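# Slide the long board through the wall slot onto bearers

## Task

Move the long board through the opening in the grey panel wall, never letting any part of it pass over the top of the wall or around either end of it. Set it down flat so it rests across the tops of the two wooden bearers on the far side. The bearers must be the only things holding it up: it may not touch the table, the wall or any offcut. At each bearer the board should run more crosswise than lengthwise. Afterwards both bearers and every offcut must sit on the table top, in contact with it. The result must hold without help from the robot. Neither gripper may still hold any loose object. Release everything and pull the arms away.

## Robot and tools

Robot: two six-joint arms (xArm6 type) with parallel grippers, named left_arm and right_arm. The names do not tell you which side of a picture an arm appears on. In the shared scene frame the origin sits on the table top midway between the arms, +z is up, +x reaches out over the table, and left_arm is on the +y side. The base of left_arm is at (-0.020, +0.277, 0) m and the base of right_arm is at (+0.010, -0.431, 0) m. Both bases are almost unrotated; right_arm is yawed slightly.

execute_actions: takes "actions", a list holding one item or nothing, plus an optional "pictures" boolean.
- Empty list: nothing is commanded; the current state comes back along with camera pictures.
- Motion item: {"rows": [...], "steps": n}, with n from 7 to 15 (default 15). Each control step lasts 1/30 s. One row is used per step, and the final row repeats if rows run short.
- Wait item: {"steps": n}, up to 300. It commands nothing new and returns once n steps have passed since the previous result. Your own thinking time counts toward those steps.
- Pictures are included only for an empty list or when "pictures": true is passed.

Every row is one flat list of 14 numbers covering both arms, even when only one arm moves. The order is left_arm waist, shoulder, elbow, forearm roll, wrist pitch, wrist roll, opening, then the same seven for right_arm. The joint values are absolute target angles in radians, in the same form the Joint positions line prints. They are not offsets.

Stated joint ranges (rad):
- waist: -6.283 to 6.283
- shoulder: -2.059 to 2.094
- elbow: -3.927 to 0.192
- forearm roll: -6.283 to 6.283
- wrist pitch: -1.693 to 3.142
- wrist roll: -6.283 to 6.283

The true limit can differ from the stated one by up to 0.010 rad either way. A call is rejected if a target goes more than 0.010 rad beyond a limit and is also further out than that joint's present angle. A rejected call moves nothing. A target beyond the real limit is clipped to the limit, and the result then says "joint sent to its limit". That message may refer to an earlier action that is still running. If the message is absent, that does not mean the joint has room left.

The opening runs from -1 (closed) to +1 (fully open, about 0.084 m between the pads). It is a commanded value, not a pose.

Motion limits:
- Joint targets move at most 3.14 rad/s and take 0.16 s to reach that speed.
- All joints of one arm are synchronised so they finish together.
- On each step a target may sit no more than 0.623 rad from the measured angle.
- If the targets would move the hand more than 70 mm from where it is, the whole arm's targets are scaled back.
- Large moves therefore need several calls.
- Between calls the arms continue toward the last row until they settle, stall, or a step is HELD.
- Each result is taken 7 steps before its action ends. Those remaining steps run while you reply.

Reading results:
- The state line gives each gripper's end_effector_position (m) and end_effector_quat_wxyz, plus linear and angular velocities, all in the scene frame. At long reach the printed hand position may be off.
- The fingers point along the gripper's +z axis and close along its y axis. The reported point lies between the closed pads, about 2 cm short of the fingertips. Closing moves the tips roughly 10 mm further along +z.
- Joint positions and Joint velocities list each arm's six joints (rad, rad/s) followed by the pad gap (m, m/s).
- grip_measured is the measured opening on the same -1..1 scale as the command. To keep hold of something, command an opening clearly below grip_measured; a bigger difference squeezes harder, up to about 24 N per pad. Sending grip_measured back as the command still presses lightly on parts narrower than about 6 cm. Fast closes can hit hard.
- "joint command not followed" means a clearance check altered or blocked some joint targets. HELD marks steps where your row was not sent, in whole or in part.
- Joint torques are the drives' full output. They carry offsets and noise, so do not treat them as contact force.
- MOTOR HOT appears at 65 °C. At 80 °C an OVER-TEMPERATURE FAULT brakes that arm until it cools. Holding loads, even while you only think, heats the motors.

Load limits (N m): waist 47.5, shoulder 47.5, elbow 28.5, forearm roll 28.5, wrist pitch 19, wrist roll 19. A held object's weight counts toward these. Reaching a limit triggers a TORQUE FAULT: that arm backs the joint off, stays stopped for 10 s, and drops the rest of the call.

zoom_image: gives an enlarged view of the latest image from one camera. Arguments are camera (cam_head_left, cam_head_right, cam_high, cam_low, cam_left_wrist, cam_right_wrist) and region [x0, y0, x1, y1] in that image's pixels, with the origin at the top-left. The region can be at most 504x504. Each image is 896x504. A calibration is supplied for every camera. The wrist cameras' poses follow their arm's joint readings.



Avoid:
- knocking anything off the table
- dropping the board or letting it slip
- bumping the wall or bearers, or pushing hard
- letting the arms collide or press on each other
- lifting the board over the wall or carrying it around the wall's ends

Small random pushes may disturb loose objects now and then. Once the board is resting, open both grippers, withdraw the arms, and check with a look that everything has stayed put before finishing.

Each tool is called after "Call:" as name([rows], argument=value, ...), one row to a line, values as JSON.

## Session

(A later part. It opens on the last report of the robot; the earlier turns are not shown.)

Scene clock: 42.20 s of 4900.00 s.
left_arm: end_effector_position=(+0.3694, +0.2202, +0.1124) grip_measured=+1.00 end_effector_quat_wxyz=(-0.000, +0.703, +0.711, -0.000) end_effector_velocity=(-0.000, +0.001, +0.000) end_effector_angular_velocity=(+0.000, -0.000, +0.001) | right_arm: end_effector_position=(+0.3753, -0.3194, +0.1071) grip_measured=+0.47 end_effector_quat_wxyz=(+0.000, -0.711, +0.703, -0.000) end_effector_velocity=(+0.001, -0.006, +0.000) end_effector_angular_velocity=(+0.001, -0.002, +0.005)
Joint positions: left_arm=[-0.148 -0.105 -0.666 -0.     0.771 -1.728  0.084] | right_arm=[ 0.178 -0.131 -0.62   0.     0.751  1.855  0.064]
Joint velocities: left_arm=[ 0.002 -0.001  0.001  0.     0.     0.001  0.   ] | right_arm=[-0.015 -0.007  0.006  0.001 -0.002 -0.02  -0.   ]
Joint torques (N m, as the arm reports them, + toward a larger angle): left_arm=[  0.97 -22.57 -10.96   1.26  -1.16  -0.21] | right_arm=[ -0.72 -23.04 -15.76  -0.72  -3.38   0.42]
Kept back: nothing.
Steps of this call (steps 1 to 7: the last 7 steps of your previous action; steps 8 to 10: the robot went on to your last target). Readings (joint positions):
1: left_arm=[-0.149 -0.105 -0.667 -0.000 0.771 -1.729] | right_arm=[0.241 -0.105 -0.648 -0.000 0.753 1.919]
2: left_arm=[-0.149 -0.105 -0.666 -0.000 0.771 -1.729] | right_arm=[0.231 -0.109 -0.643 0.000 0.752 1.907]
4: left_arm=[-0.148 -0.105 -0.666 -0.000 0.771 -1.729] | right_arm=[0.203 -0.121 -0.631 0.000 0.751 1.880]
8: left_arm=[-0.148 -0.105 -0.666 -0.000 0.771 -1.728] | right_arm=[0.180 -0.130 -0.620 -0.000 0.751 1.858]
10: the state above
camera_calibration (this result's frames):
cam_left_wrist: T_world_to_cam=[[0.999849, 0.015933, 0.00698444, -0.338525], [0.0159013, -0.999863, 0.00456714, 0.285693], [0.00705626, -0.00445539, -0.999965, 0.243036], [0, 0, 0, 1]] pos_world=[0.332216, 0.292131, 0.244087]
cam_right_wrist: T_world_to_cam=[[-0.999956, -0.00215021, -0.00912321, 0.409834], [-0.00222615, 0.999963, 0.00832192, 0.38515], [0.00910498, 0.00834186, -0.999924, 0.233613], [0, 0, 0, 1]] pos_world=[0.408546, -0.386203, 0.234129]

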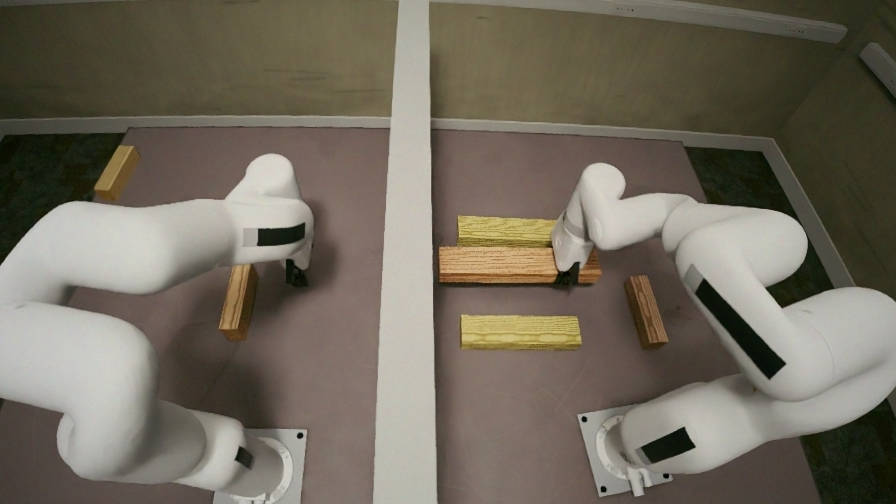

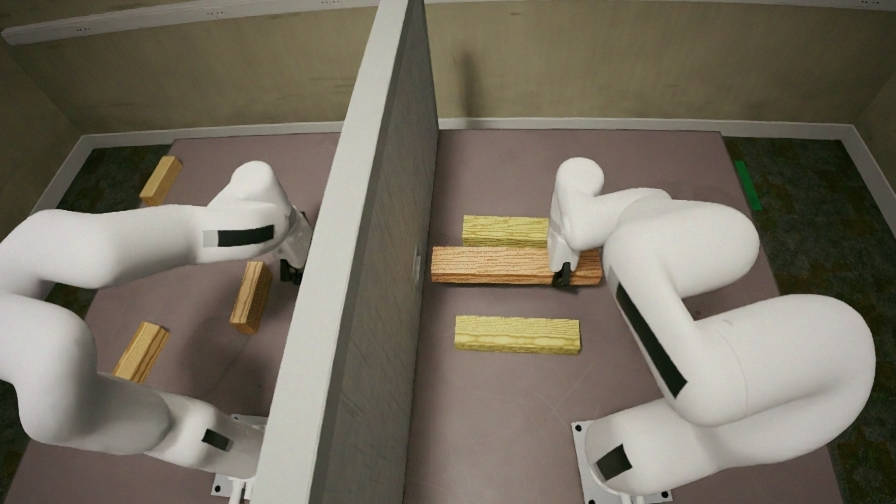

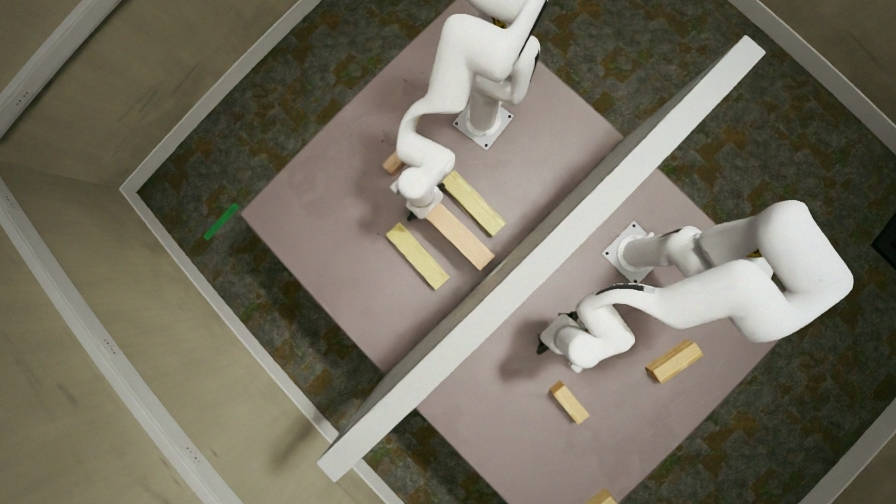

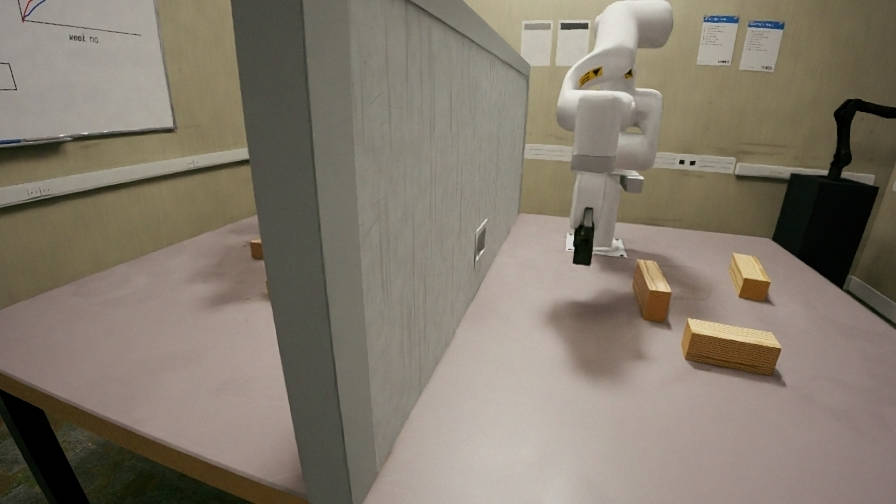

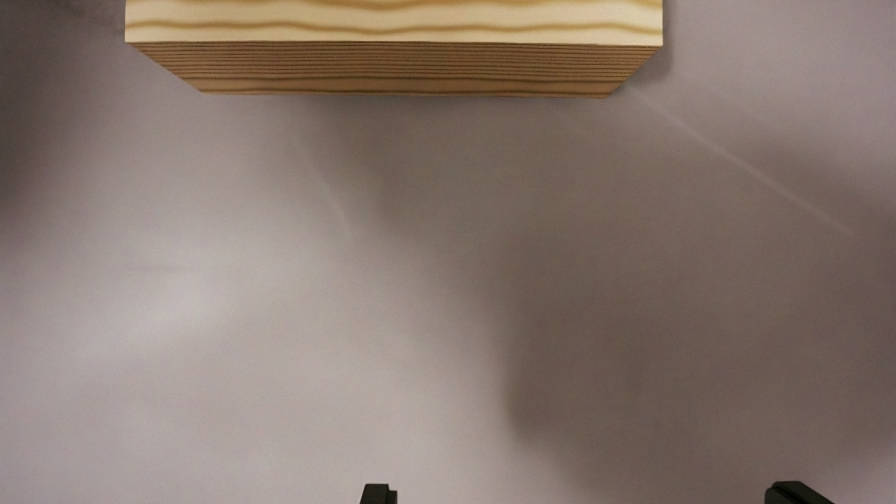

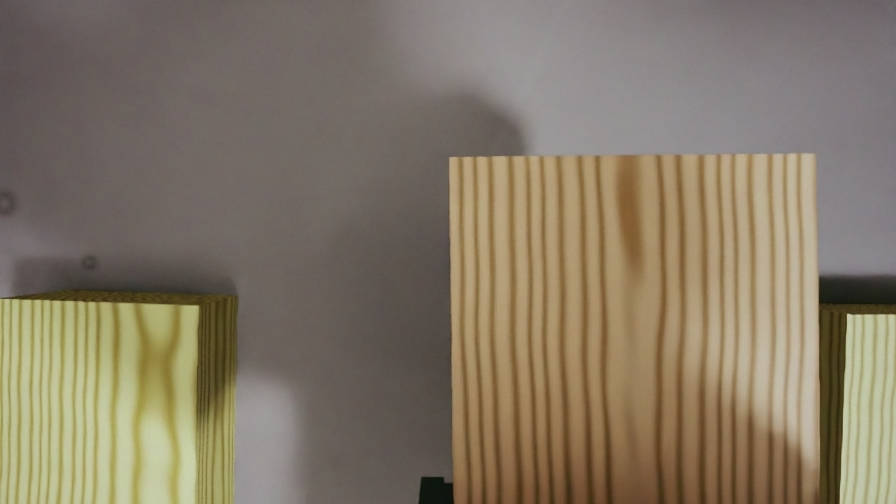

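Through. Rotate gradually.

Call:
execute_actions([
  {"rows":[[-0.1473,-0.1051,-0.666,0,0.7711,-1.7283,1,0.1768,-0.132,-0.6187,0,0.7507,1.87,-1],[-0.1473,-0.1051,-0.666,0,0.7711,-1.7283,1,0.1768,-0.132,-0.6187,0,0.7507,1.89,-1],[-0.1473,-0.1051,-0.666,0,0.7711,-1.7283,1,0.1768,-0.132,-0.6187,0,0.7507,1.92,-1],[-0.1473,-0.1051,-0.666,0,0.7711,-1.7283,1,0.1768,-0.132,-0.6187,0,0.7507,1.96,-1],[-0.1473,-0.1051,-0.666,0,0.7711,-1.7283,1,0.1768,-0.132,-0.6187,0,0.7507,2.005,-1],[-0.1473,-0.1051,-0.666,0,0.7711,-1.7283,1,0.1768,-0.132,-0.6187,0,0.7507,2.05,-1],[-0.1473,-0.1051,-0.666,0,0.7711,-1.7283,1,0.1768,-0.132,-0.6187,0,0.7507,2.095,-1],[-0.1473,-0.1051,-0.666,0,0.7711,-1.7283,1,0.1768,-0.132,-0.6187,0,0.7507,2.14,-1],[-0.1473,-0.1051,-0.666,0,0.7711,-1.7283,1,0.1768,-0.132,-0.6187,0,0.7507,2.185,-1],[-0.1473,-0.1051,-0.666,0,0.7711,-1.7283,1,0.1768,-0.132,-0.6187,0,0.7507,2.23,-1],[-0.1473,-0.1051,-0.666,0,0.7711,-1.7283,1,0.1768,-0.132,-0.6187,0,0.7507,2.275,-1],[-0.1473,-0.1051,-0.666,0,0.7711,-1.7283,1,0.1768,-0.132,-0.6187,0,0.7507,2.32,-1],[-0.1473,-0.1051,-0.666,0,0.7711,-1.7283,1,0.1768,-0.132,-0.6187,0,0.7507,2.365,-1],[-0.1473,-0.1051,-0.666,0,0.7711,-1.7283,1,0.1768,-0.132,-0.6187,0,0.7507,2.41,-1],[-0.1473,-0.1051,-0.666,0,0.7711,-1.7283,1,0.1768,-0.132,-0.6187,0,0.7507,2.455,-1]],"steps":15},
])

Call:
execute_actions([
  {"rows":[[-0.1473,-0.1051,-0.666,0,0.7711,-1.7283,1,0.1768,-0.132,-0.6187,0,0.7507,2.5,-1],[-0.1473,-0.1051,-0.666,0,0.7711,-1.7283,1,0.1768,-0.132,-0.6187,0,0.7507,2.545,-1],[-0.1473,-0.1051,-0.666,0,0.7711,-1.7283,1,0.1768,-0.132,-0.6187,0,0.7507,2.59,-1],[-0.1473,-0.1051,-0.666,0,0.7711,-1.7283,1,0.1768,-0.132,-0.6187,0,0.7507,2.635,-1],[-0.1473,-0.1051,-0.666,0,0.7711,-1.7283,1,0.1768,-0.132,-0.6187,0,0.7507,2.68,-1],[-0.1473,-0.1051,-0.666,0,0.7711,-1.7283,1,0.1904,-0.1365,-0.6141,0,0.7506,2.73,-1],[-0.1473,-0.1051,-0.666,0,0.7711,-1.7283,1,0.204,-0.141,-0.6096,0,0.7506,2.78,-1],[-0.1473,-0.1051,-0.666,0,0.7711,-1.7283,1,0.2176,-0.1456,-0.605,0,0.7506,2.83,-1],[-0.1473,-0.1051,-0.666,0,0.7711,-1.7283,1,0.2312,-0.1501,-0.6005,0,0.7506,2.88,-1],[-0.1473,-0.1051,-0.666,0,0.7711,-1.7283,1,0.2448,-0.1546,-0.5959,0,0.7505,2.93,-1],[-0.1473,-0.1051,-0.666,0,0.7711,-1.7283,1,0.2584,-0.1591,-0.5914,0,0.7505,2.98,-1],[-0.1473,-0.1051,-0.666,0,0.7711,-1.7283,1,0.272,-0.1636,-0.5868,0,0.7504,3.03,-1],[-0.1473,-0.1051,-0.666,0,0.7711,-1.7283,1,0.2856,-0.1682,-0.5823,0,0.7504,3.08,-1],[-0.1473,-0.1051,-0.666,0,0.7711,-1.7283,1,0.2992,-0.1727,-0.5777,0,0.7504,3.13,-1],[-0.1473,-0.1051,-0.666,0,0.7711,-1.7283,1,0.3128,-0.1772,-0.5732,0,0.7504,3.18,-1]],"steps":15},
])

Call:
execute_actions([
  {"rows":[[-0.1473,-0.1051,-0.666,0,0.7711,-1.7283,1,0.3264,-0.1817,-0.5686,0,0.7503,3.23,-1],[-0.1473,-0.1051,-0.666,0,0.7711,-1.7283,1,0.34,-0.1862,-0.564,0,0.7502,3.28,-1],[-0.1473,-0.1051,-0.666,0,0.7711,-1.7283,1,0.3536,-0.1908,-0.5595,0,0.7502,3.33,-1],[-0.1473,-0.1051,-0.666,0,0.7711,-1.7283,1,0.3672,-0.1953,-0.5549,0,0.7502,3.38,-1],[-0.1473,-0.1051,-0.666,0,0.7711,-1.7283,1,0.3808,-0.1998,-0.5504,0,0.7502,3.43,-1],[-0.1473,-0.1051,-0.666,0,0.7711,-1.7283,1,0.3944,-0.2043,-0.5458,0,0.7501,3.48,-1],[-0.1473,-0.1051,-0.666,0,0.7711,-1.7283,1,0.408,-0.2088,-0.5413,0,0.7501,3.53,-1],[-0.1473,-0.1051,-0.666,0,0.7711,-1.7283,1,0.4216,-0.2134,-0.5367,0,0.7501,3.575,-1],[-0.1473,-0.1051,-0.666,0,0.7711,-1.7283,1,0.4352,-0.2179,-0.5322,0,0.75,3.615,-1],[-0.1473,-0.1051,-0.666,0,0.7711,-1.7283,1,0.4488,-0.2224,-0.5276,0,0.75,3.65,-1],[-0.1473,-0.1051,-0.666,0,0.7711,-1.7283,1,0.4488,-0.2224,-0.5276,0,0.75,3.675,-1],[-0.1473,-0.1051,-0.666,0,0.7711,-1.7283,1,0.4488,-0.2224,-0.5276,0,0.75,3.695,-1],[-0.1473,-0.1051,-0.666,0,0.7711,-1.7283,1,0.4488,-0.2224,-0.5276,0,0.75,3.709,-1]],"steps":15},
])

Call:
execute_actions([
  {"rows":[[-0.1473,-0.1051,-0.666,0,0.7711,-1.7283,1,0.4488,-0.19,-0.5185,0,0.7085,3.709,-1],[-0.1473,-0.1051,-0.666,0,0.7711,-1.7283,1,0.4488,-0.19,-0.5185,0,0.7085,3.709,-1],[-0.1473,-0.1051,-0.666,0,0.7711,-1.7283,1,0.4488,-0.19,-0.5185,0,0.7085,3.709,-1],[-0.1473,-0.1051,-0.666,0,0.7711,-1.7283,1,0.4488,-0.16,-0.508,0,0.668,3.709,-1],[-0.1473,-0.1051,-0.666,0,0.7711,-1.7283,1,0.4488,-0.16,-0.508,0,0.668,3.709,-1],[-0.1473,-0.1051,-0.666,0,0.7711,-1.7283,1,0.4488,-0.16,-0.508,0,0.668,3.709,-1],[-0.1473,-0.1051,-0.666,0,0.7711,-1.7283,1,0.4488,-0.128,-0.498,0,0.626,3.709,-1]],"steps":15},
])

Call:
execute_actions([
  {"steps":12},
], pictures=true)

Scene clock: 44.40 s of 4900.00 s.
left_arm: end_effector_position=(+0.3694, +0.2203, +0.1124) grip_measured=+1.00 end_effector_quat_wxyz=(+0.000, +0.703, +0.711, -0.000) end_effector_velocity=(-0.000, +0.000, +0.000) end_effector_angular_velocity=(-0.000, +0.000, +0.000) | right_arm: end_effector_position=(+0.3752, -0.3201, +0.1070) grip_measured=+0.47 end_effector_quat_wxyz=(-0.000, -0.668, +0.744, +0.000) end_effector_velocity=(+0.000, -0.000, -0.000) end_effector_angular_velocity=(+0.000, -0.000, -1.012)
Joint positions: left_arm=[-0.147 -0.105 -0.666 -0.     0.771 -1.728  0.084] | right_arm=[ 0.177 -0.132 -0.619 -0.     0.751  1.973  0.064]
Joint velocities: left_arm=[ 0.    -0.001 -0.    -0.     0.001 -0.    -0.   ] | right_arm=[-0.001  0.001 -0.001  0.    -0.     1.011  0.   ]
Joint torques (N m, as the arm reports them, + toward a larger angle): left_arm=[  1.32 -22.5  -11.07   1.19  -0.96  -0.21] | right_arm=[ -1.37 -23.2  -15.75  -0.6   -3.54   0.39]
Steps of this call (steps 1 to 30: the robot went on to your last target; steps 31 to 58: nothing new was sent; steps 59 to 66: the first 8 steps of this action). Readings (joint positions):
59: left_arm=[-0.147 -0.105 -0.666 0.000 0.771 -1.728] | right_arm=[0.177 -0.132 -0.619 -0.000 0.751 1.854]
60: left_arm=[-0.147 -0.105 -0.666 0.000 0.771 -1.728] | right_arm=[0.177 -0.132 -0.619 -0.000 0.751 1.857]
62: left_arm=[-0.147 -0.105 -0.666 0.000 0.771 -1.728] | right_arm=[0.177 -0.132 -0.619 -0.000 0.751 1.875]
66: the state above

Scene clock: 44.90 s of 4900.00 s.
left_arm: end_effector_position=(+0.3694, +0.2203, +0.1124) grip_measured=+1.00 end_effector_quat_wxyz=(+0.000, +0.703, +0.711, -0.000) end_effector_velocity=(+0.000, -0.000, -0.000) end_effector_angular_velocity=(-0.000, -0.001, -0.001) | right_arm: end_effector_position=(+0.3748, -0.3195, +0.1070) grip_measured=+0.47 end_effector_quat_wxyz=(-0.000, -0.399, +0.917, +0.000) end_effector_velocity=(-0.014, +0.025, +0.001) end_effector_angular_velocity=(+0.001, -0.004, -1.301)
Joint positions: left_arm=[-0.147 -0.105 -0.666 -0.     0.771 -1.728  0.084] | right_arm=[ 0.178 -0.133 -0.618  0.     0.751  2.618  0.064]
Joint velocities: left_arm=[ 0.     0.     0.    -0.    -0.001  0.001  0.   ] | right_arm=[ 0.075 -0.026  0.024 -0.    -0.002  1.375 -0.   ]
Joint torques (N m, as the arm reports them, + toward a larger angle): left_arm=[  0.95 -22.59 -11.08   1.09  -1.05  -0.17] | right_arm=[  0.76 -24.58 -15.35  -0.61  -3.49   0.31]
Steps of this call (steps 1 to 7: the last 7 steps of your previous action; steps 8 to 15: the first 8 steps of this action). Readings (joint positions):
8: left_arm=[-0.147 -0.105 -0.666 0.000 0.771 -1.728] | right_arm=[0.177 -0.132 -0.619 0.000 0.751 2.304]
9: left_arm=[-0.147 -0.105 -0.666 -0.000 0.771 -1.728] | right_arm=[0.177 -0.132 -0.619 0.000 0.751 2.348]
11: left_arm=[-0.147 -0.105 -0.666 -0.000 0.771 -1.728] | right_arm=[0.177 -0.132 -0.619 0.000 0.751 2.438]
15: the state above

Scene clock: 45.40 s of 4900.00 s.
left_arm: end_effector_position=(+0.3694, +0.2203, +0.1124) grip_measured=+1.00 end_effector_quat_wxyz=(+0.000, +0.703, +0.711, -0.000) end_effector_velocity=(+0.000, -0.000, +0.000) end_effector_angular_velocity=(-0.000, -0.002, +0.000) | right_arm: end_effector_position=(+0.3330, -0.2633, +0.1073) grip_measured=+0.47 end_effector_quat_wxyz=(-0.000, -0.133, +0.991, +0.000) end_effector_velocity=(-0.103, +0.113, -0.001) end_effector_angular_velocity=(+0.000, +0.000, -1.084)
Joint positions: left_arm=[-0.147 -0.105 -0.666 -0.     0.771 -1.728  0.084] | right_arm=[ 0.361 -0.193 -0.557  0.     0.75   3.355  0.064]
Joint velocities: left_arm=[ 0.    -0.001  0.     0.    -0.001 -0.    -0.   ] | right_arm=[ 0.406 -0.134  0.135  0.    -0.001  1.489 -0.   ]
Joint torques (N m, as the arm reports them, + toward a larger angle): left_arm=[  1.05 -22.74 -11.05   1.25  -1.14  -0.27] | right_arm=[ -1.46 -21.76 -15.9   -0.76  -3.58   0.03]
Steps of this call (steps 1 to 7: the last 7 steps of your previous action; steps 8 to 15: the first 8 steps of this action). Readings (joint positions):
8: left_arm=[-0.147 -0.105 -0.666 0.000 0.771 -1.728] | right_arm=[0.266 -0.162 -0.589 0.000 0.751 3.005]
9: left_arm=[-0.147 -0.105 -0.666 -0.000 0.771 -1.728] | right_arm=[0.280 -0.166 -0.584 0.000 0.751 3.055]
11: left_arm=[-0.147 -0.105 -0.666 -0.000 0.771 -1.728] | right_arm=[0.307 -0.175 -0.575 0.000 0.750 3.155]
15: the state above

Scene clock: 45.90 s of 4900.00 s.
left_arm: end_effector_position=(+0.3694, +0.2203, +0.1124) grip_measured=+1.00 end_effector_quat_wxyz=(+0.000, +0.703, +0.711, -0.000) end_effector_velocity=(-0.000, -0.000, -0.000) end_effector_angular_velocity=(+0.000, +0.001, +0.000) | right_arm: end_effector_position=(+0.3103, -0.2400, +0.0861) grip_measured=+0.47 end_effector_quat_wxyz=(-0.001, -0.000, +1.000, -0.000) end_effector_velocity=(+0.002, +0.003, -0.115) end_effector_angular_velocity=(+0.007, -0.011, -0.014)
Joint positions: left_arm=[-0.147 -0.105 -0.666  0.     0.771 -1.728  0.084] | right_arm=[ 0.448 -0.166 -0.51   0.     0.677  3.707  0.064]
Joint velocities: left_arm=[-0.     0.     0.    -0.     0.001 -0.     0.   ] | right_arm=[ 0.004  0.314  0.102 -0.    -0.43   0.018  0.   ]
Joint torques (N m, as the arm reports them, + toward a larger angle): left_arm=[  1.34 -22.56 -11.05   1.2   -1.14  -0.29] | right_arm=[ -1.35 -19.37 -15.15  -0.83  -3.68   0.33]
Steps of this call (steps 1 to 7: the last 7 steps of your previous action; steps 8 to 15: the first 8 steps of this action). Readings (joint positions):
8: left_arm=[-0.147 -0.105 -0.666 0.000 0.771 -1.728] | right_arm=[0.444 -0.221 -0.529 0.000 0.750 3.673]
9: left_arm=[-0.147 -0.105 -0.666 0.000 0.771 -1.728] | right_arm=[0.446 -0.218 -0.528 0.000 0.744 3.686]
11: left_arm=[-0.147 -0.105 -0.666 0.000 0.771 -1.728] | right_arm=[0.447 -0.204 -0.524 0.000 0.726 3.700]
15: the state above

Scene clock: 46.30 s of 4900.00 s.
left_arm: end_effector_position=(+0.3694, +0.2203, +0.1124) grip_measured=+1.00 end_effector_quat_wxyz=(+0.000, +0.703, +0.711, -0.000) end_effector_velocity=(-0.000, +0.000, +0.000) end_effector_angular_velocity=(-0.000, -0.000, -0.000) | right_arm: end_effector_position=(+0.3106, -0.2396, +0.0728) grip_measured=+0.47 end_effector_quat_wxyz=(+0.000, +0.000, +1.000, +0.000) end_effector_velocity=(-0.002, -0.002, -0.003) end_effector_angular_velocity=(-0.004, +0.006, -0.002)
Joint positions: left_arm=[-0.147 -0.105 -0.666  0.     0.771 -1.728  0.084] | right_arm=[ 0.449 -0.129 -0.499 -0.     0.626  3.709  0.064]
Joint velocities: left_arm=[ 0.    -0.001 -0.    -0.     0.     0.     0.   ] | right_arm=[-0.     0.004  0.005  0.    -0.001  0.002 -0.   ]
Joint torques (N m, as the arm reports them, + toward a larger angle): left_arm=[  1.26 -22.58 -11.14   1.12  -1.05  -0.25] | right_arm=[ -1.37 -21.7  -14.66  -0.71  -3.56   0.25]
Kept back: nothing.
Steps of this call (steps 1 to 7: the last 7 steps of your previous action; steps 8 to 12: the robot went on to your last target). Readings (joint positions):
1: left_arm=[-0.147 -0.105 -0.666 -0.000 0.771 -1.728] | right_arm=[0.448 -0.155 -0.506 0.000 0.662 3.708]
2: left_arm=[-0.147 -0.105 -0.666 -0.000 0.771 -1.728] | right_arm=[0.448 -0.145 -0.503 -0.000 0.650 3.708]
4: left_arm=[-0.147 -0.105 -0.666 0.000 0.771 -1.728] | right_arm=[0.448 -0.133 -0.499 0.000 0.636 3.709]
8: left_arm=[-0.147 -0.105 -0.666 0.000 0.771 -1.728] | right_arm=[0.449 -0.129 -0.499 -0.000 0.627 3.709]
12: the state above
camera_calibration (this result's frames):
cam_left_wrist: T_world_to_cam=[[0.999844, 0.0161869, 0.00699933, -0.338582], [0.0161552, -0.999859, 0.00456806, 0.285717], [0.00707229, -0.00445427, -0.999965, 0.24304], [0, 0, 0, 1]] pos_world=[0.332195, 0.29224, 0.244096]
cam_right_wrist: T_world_to_cam=[[0.0103589, 0.999912, -0.00833868, 0.271207], [0.999905, -0.0102822, 0.00918849, -0.247853], [0.00910194, -0.00843307, -0.999923, 0.195245], [0, 0, 0, 1]] pos_world=[0.243243, -0.272085, 0.199769]

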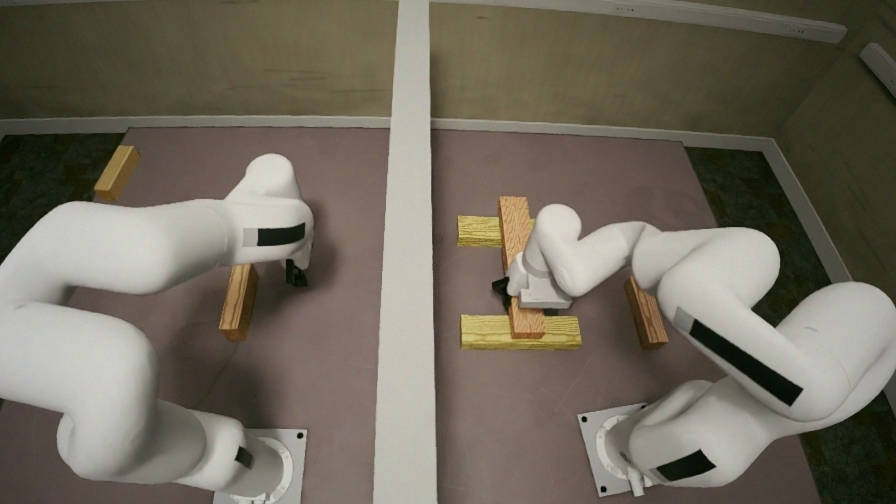

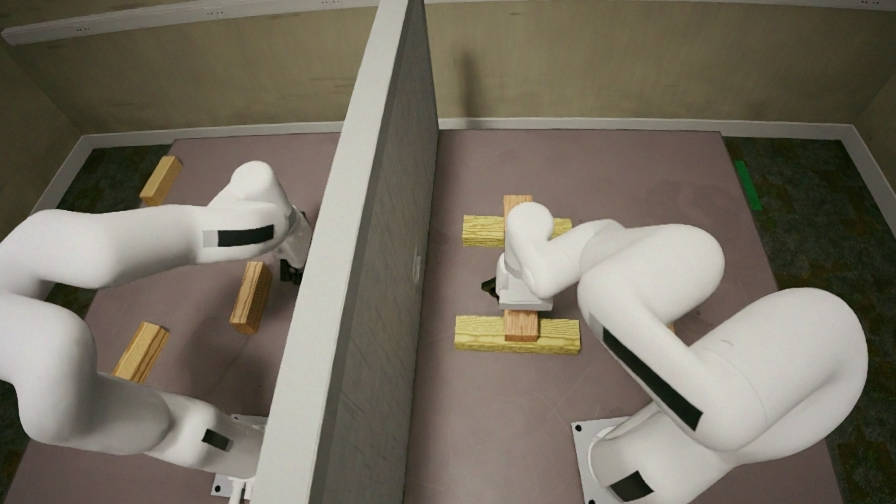

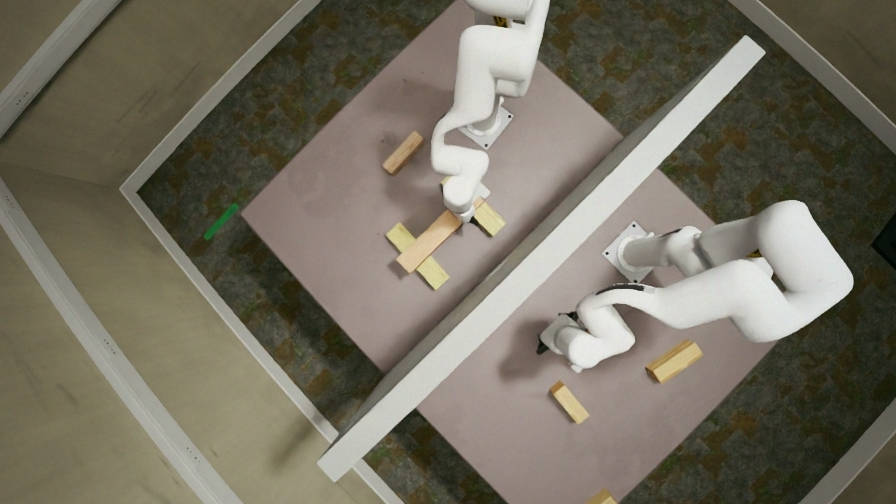

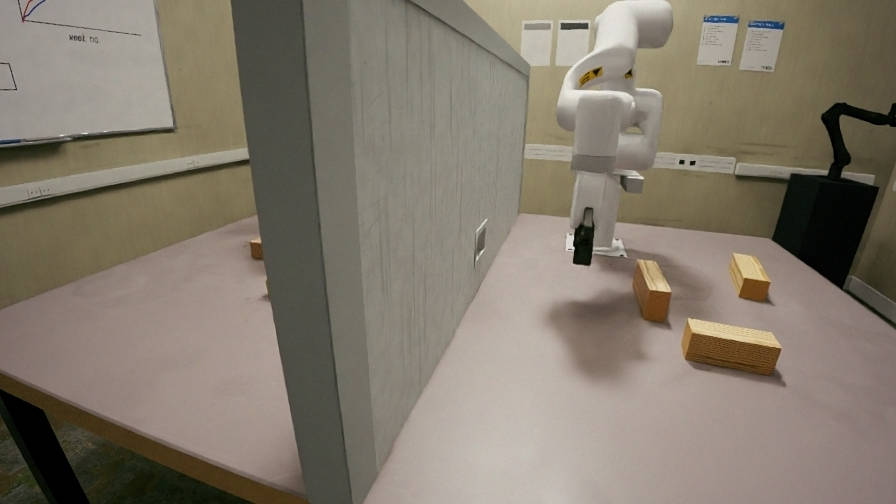

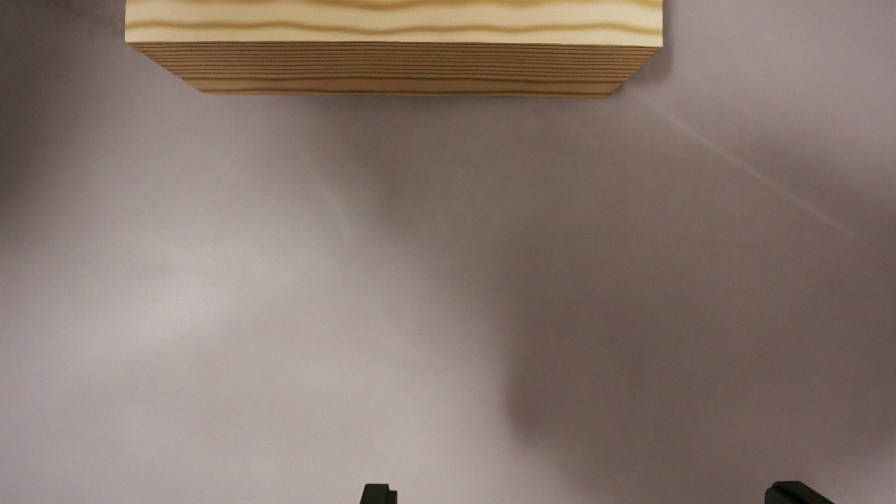

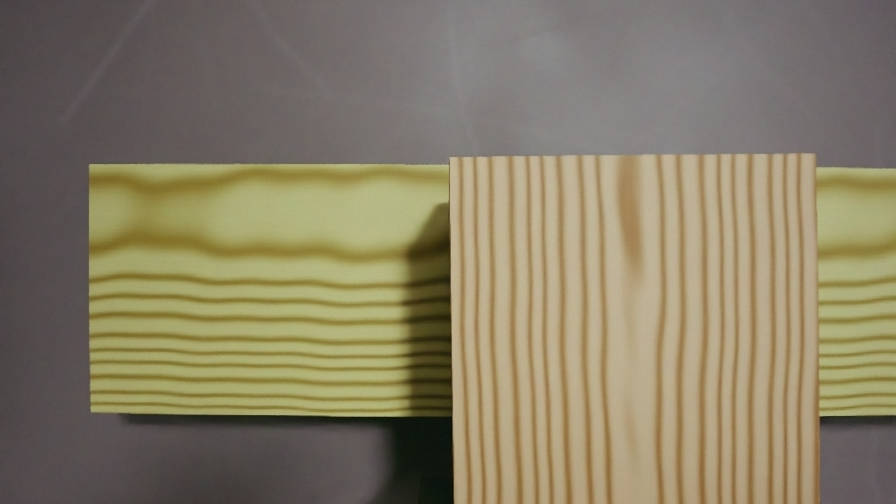

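Call:
execute_actions([
  {"rows":[[-0.1473,-0.1051,-0.666,0,0.7711,-1.7283,1,0.4488,-0.112,-0.493,0,0.605,3.709,-1],[-0.1473,-0.1051,-0.666,0,0.7711,-1.7283,1,0.4488,-0.112,-0.493,0,0.605,3.709,-1],[-0.1473,-0.1051,-0.666,0,0.7711,-1.7283,1,0.4488,-0.112,-0.493,0,0.605,3.709,-1],[-0.1473,-0.1051,-0.666,0,0.7711,-1.7283,1,0.4488,-0.112,-0.493,0,0.605,3.709,-1],[-0.1473,-0.1051,-0.666,0,0.7711,-1.7283,1,0.4488,-0.1,-0.4897,0,0.5897,3.709,-1],[-0.1473,-0.1051,-0.666,0,0.7711,-1.7283,1,0.4488,-0.1,-0.4897,0,0.5897,3.709,-1],[-0.1473,-0.1051,-0.666,0,0.7711,-1.7283,1,0.4488,-0.1,-0.4897,0,0.5897,3.709,-1],[-0.1473,-0.1051,-0.666,0,0.7711,-1.7283,1,0.4488,-0.1,-0.4897,0,0.5897,3.709,-1],[-0.1473,-0.1051,-0.666,0,0.7711,-1.7283,1,0.4488,-0.093,-0.4878,0,0.5808,3.709,-1],[-0.1473,-0.1051,-0.666,0,0.7711,-1.7283,1,0.4488,-0.093,-0.4878,0,0.5808,3.709,-1],[-0.1473,-0.1051,-0.666,0,0.7711,-1.7283,1,0.4488,-0.093,-0.4878,0,0.5808,3.709,-1],[-0.1473,-0.1051,-0.666,0,0.7711,-1.7283,1,0.4488,-0.088,-0.4864,0,0.5744,3.709,-1]],"steps":15},
])

Call:
execute_actions([
  {"steps":15},
], pictures=true)

Scene clock: 47.23 s of 4900.00 s.
left_arm: end_effector_position=(+0.3694, +0.2203, +0.1124) grip_measured=+1.00 end_effector_quat_wxyz=(+0.000, +0.703, +0.711, -0.000) end_effector_velocity=(+0.001, +0.000, +0.001) end_effector_angular_velocity=(-0.000, -0.002, +0.001) | right_arm: end_effector_position=(+0.3097, -0.2401, +0.0642) grip_measured=+0.47 end_effector_quat_wxyz=(-0.000, +0.000, +1.000, -0.000) end_effector_velocity=(-0.005, -0.003, -0.031) end_effector_angular_velocity=(-0.008, +0.012, -0.002)
Joint positions: left_arm=[-0.147 -0.105 -0.666  0.     0.771 -1.728  0.084] | right_arm=[ 0.449 -0.105 -0.491  0.     0.597  3.709  0.064]
Joint velocities: left_arm=[ 0.    -0.001 -0.     0.    -0.001 -0.001 -0.   ] | right_arm=[-0.001  0.083  0.025  0.    -0.094  0.001 -0.   ]
Joint torques (N m, as the arm reports them, + toward a larger angle): left_arm=[  1.31 -22.38 -11.     1.16  -1.14  -0.12] | right_arm=[ -1.4  -23.82 -14.98  -0.76  -3.76   0.18]
Steps of this call (steps 1 to 20: the robot went on to your last target; steps 21 to 28: the first 8 steps of this action). Readings (joint positions):
21: left_arm=[-0.147 -0.105 -0.666 0.000 0.771 -1.728] | right_arm=[0.449 -0.128 -0.498 0.000 0.626 3.709]
22: left_arm=[-0.147 -0.105 -0.666 0.000 0.771 -1.728] | right_arm=[0.449 -0.126 -0.498 -0.000 0.622 3.709]
24: left_arm=[-0.147 -0.105 -0.666 0.000 0.771 -1.728] | right_arm=[0.449 -0.119 -0.496 -0.000 0.613 3.709]
28: the state above

Scene clock: 47.73 s of 4900.00 s.
left_arm: end_effector_position=(+0.3694, +0.2203, +0.1124) grip_measured=+1.00 end_effector_quat_wxyz=(+0.000, +0.703, +0.711, -0.000) end_effector_velocity=(+0.000, -0.000, +0.000) end_effector_angular_velocity=(-0.000, -0.002, +0.001) | right_arm: end_effector_position=(+0.3099, -0.2400, +0.0586) grip_measured=+0.47 end_effector_quat_wxyz=(+0.000, +0.000, +1.000, +0.000) end_effector_velocity=(+0.000, -0.000, +0.000) end_effector_angular_velocity=(+0.000, -0.001, -0.000)
Joint positions: left_arm=[-0.147 -0.105 -0.666  0.     0.771 -1.728  0.084] | right_arm=[ 0.449 -0.089 -0.487 -0.     0.575  3.709  0.064]
Joint velocities: left_arm=[ 0.    -0.     0.    -0.    -0.001 -0.    -0.   ] | right_arm=[-0.001 -0.     0.     0.    -0.001 -0.001  0.   ]
Joint torques (N m, as the arm reports them, + toward a larger angle): left_arm=[  1.14 -22.56 -11.05   1.05  -1.07  -0.22] | right_arm=[ -1.15 -20.21 -13.51  -0.75  -3.81   0.39]
Kept back: nothing.
Steps of this call (steps 1 to 7: the last 7 steps of your previous action; steps 8 to 15: the robot went on to your last target). Readings (joint positions):
1: left_arm=[-0.147 -0.105 -0.666 -0.000 0.771 -1.728] | right_arm=[0.449 -0.103 -0.490 0.000 0.595 3.709]
2: left_arm=[-0.147 -0.105 -0.666 -0.000 0.771 -1.728] | right_arm=[0.449 -0.101 -0.490 0.000 0.591 3.709]
4: left_arm=[-0.147 -0.105 -0.666 -0.000 0.771 -1.728] | right_arm=[0.449 -0.096 -0.489 -0.000 0.585 3.709]
8: left_arm=[-0.147 -0.105 -0.666 0.000 0.771 -1.728] | right_arm=[0.449 -0.090 -0.487 0.000 0.577 3.709]
15: the state above
camera_calibration (this result's frames):
cam_left_wrist: T_world_to_cam=[[0.999844, 0.0161869, 0.00699925, -0.338582], [0.0161551, -0.999859, 0.00456812, 0.285717], [0.00707221, -0.00445433, -0.999965, 0.24304], [0, 0, 0, 1]] pos_world=[0.332195, 0.29224, 0.244096]
cam_right_wrist: T_world_to_cam=[[0.0103708, 0.999911, -0.00844405, 0.271565], [0.999906, -0.0102944, 0.0090384, -0.24702], [0.00895067, -0.00853699, -0.999923, 0.181066], [0, 0, 0, 1]] pos_world=[0.24256, -0.272537, 0.185578]

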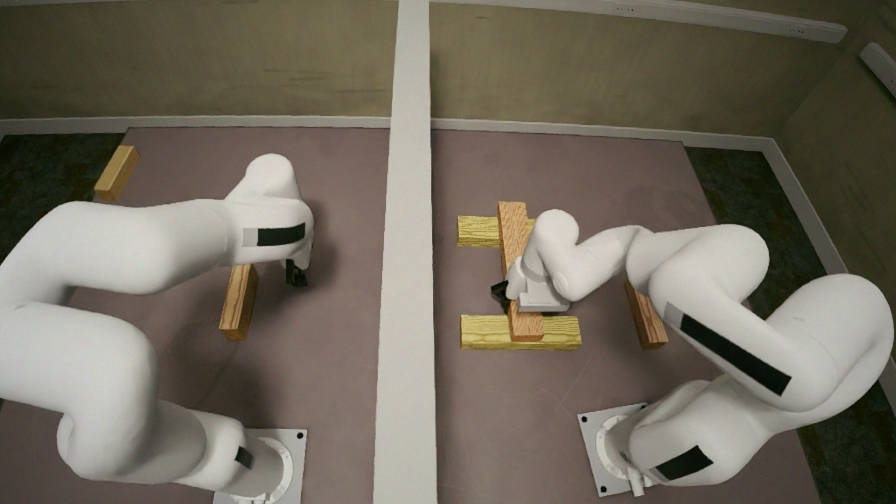

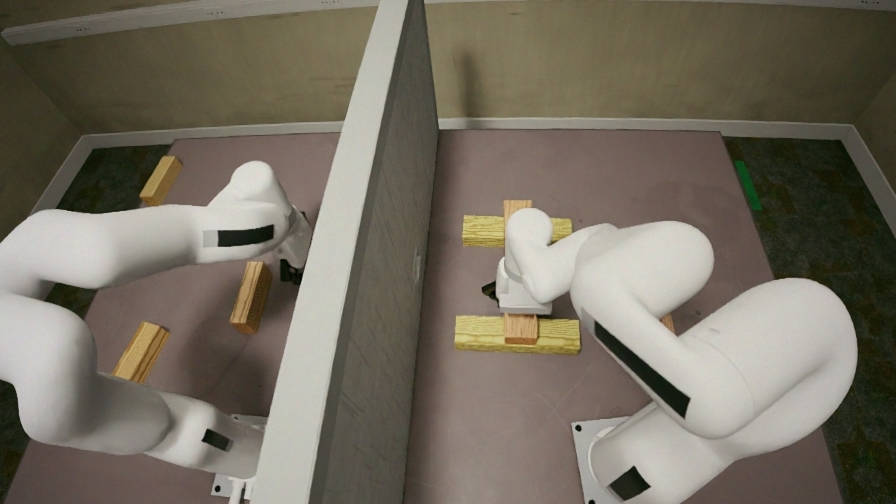

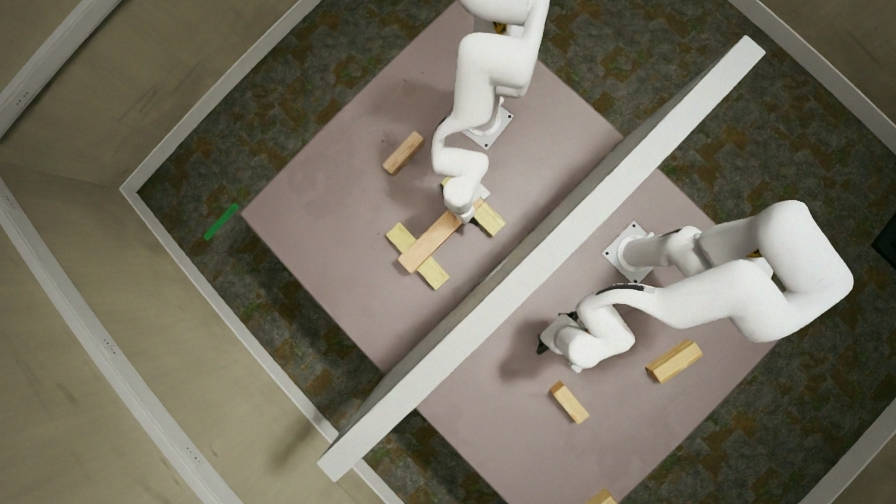

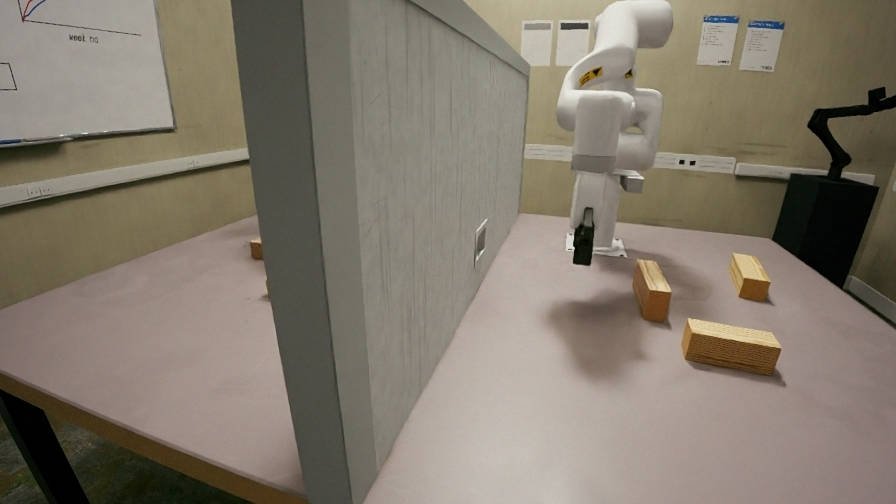

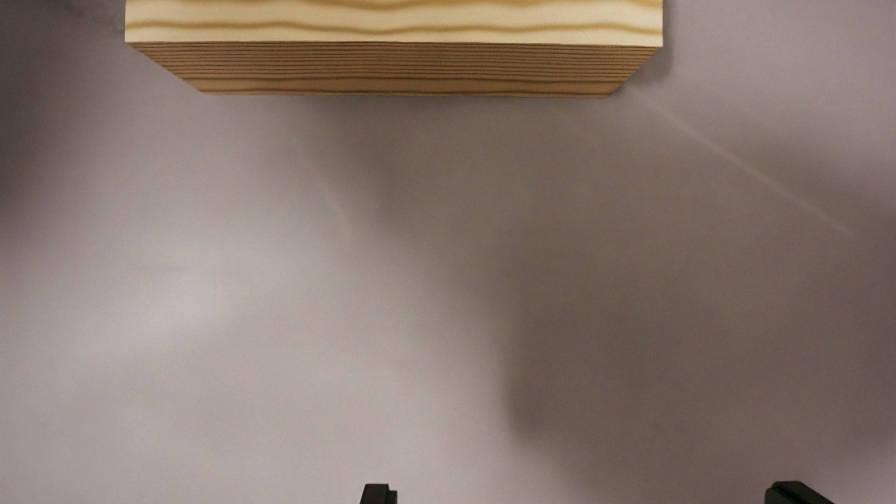

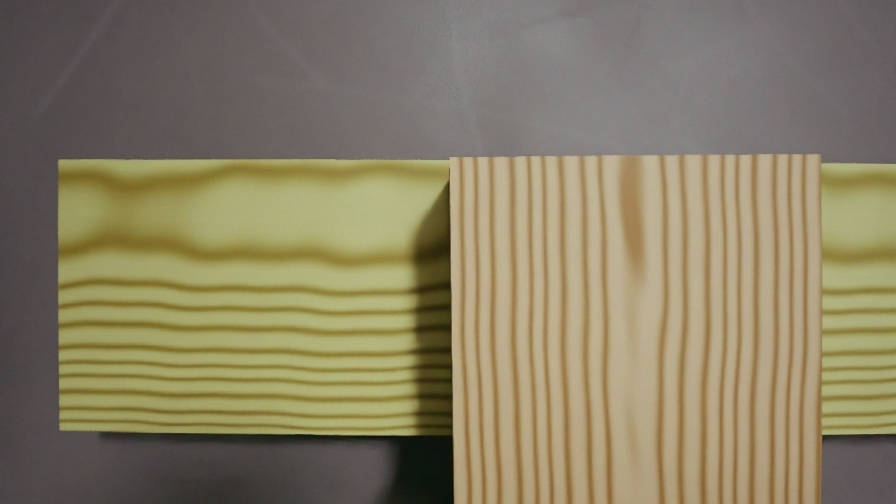

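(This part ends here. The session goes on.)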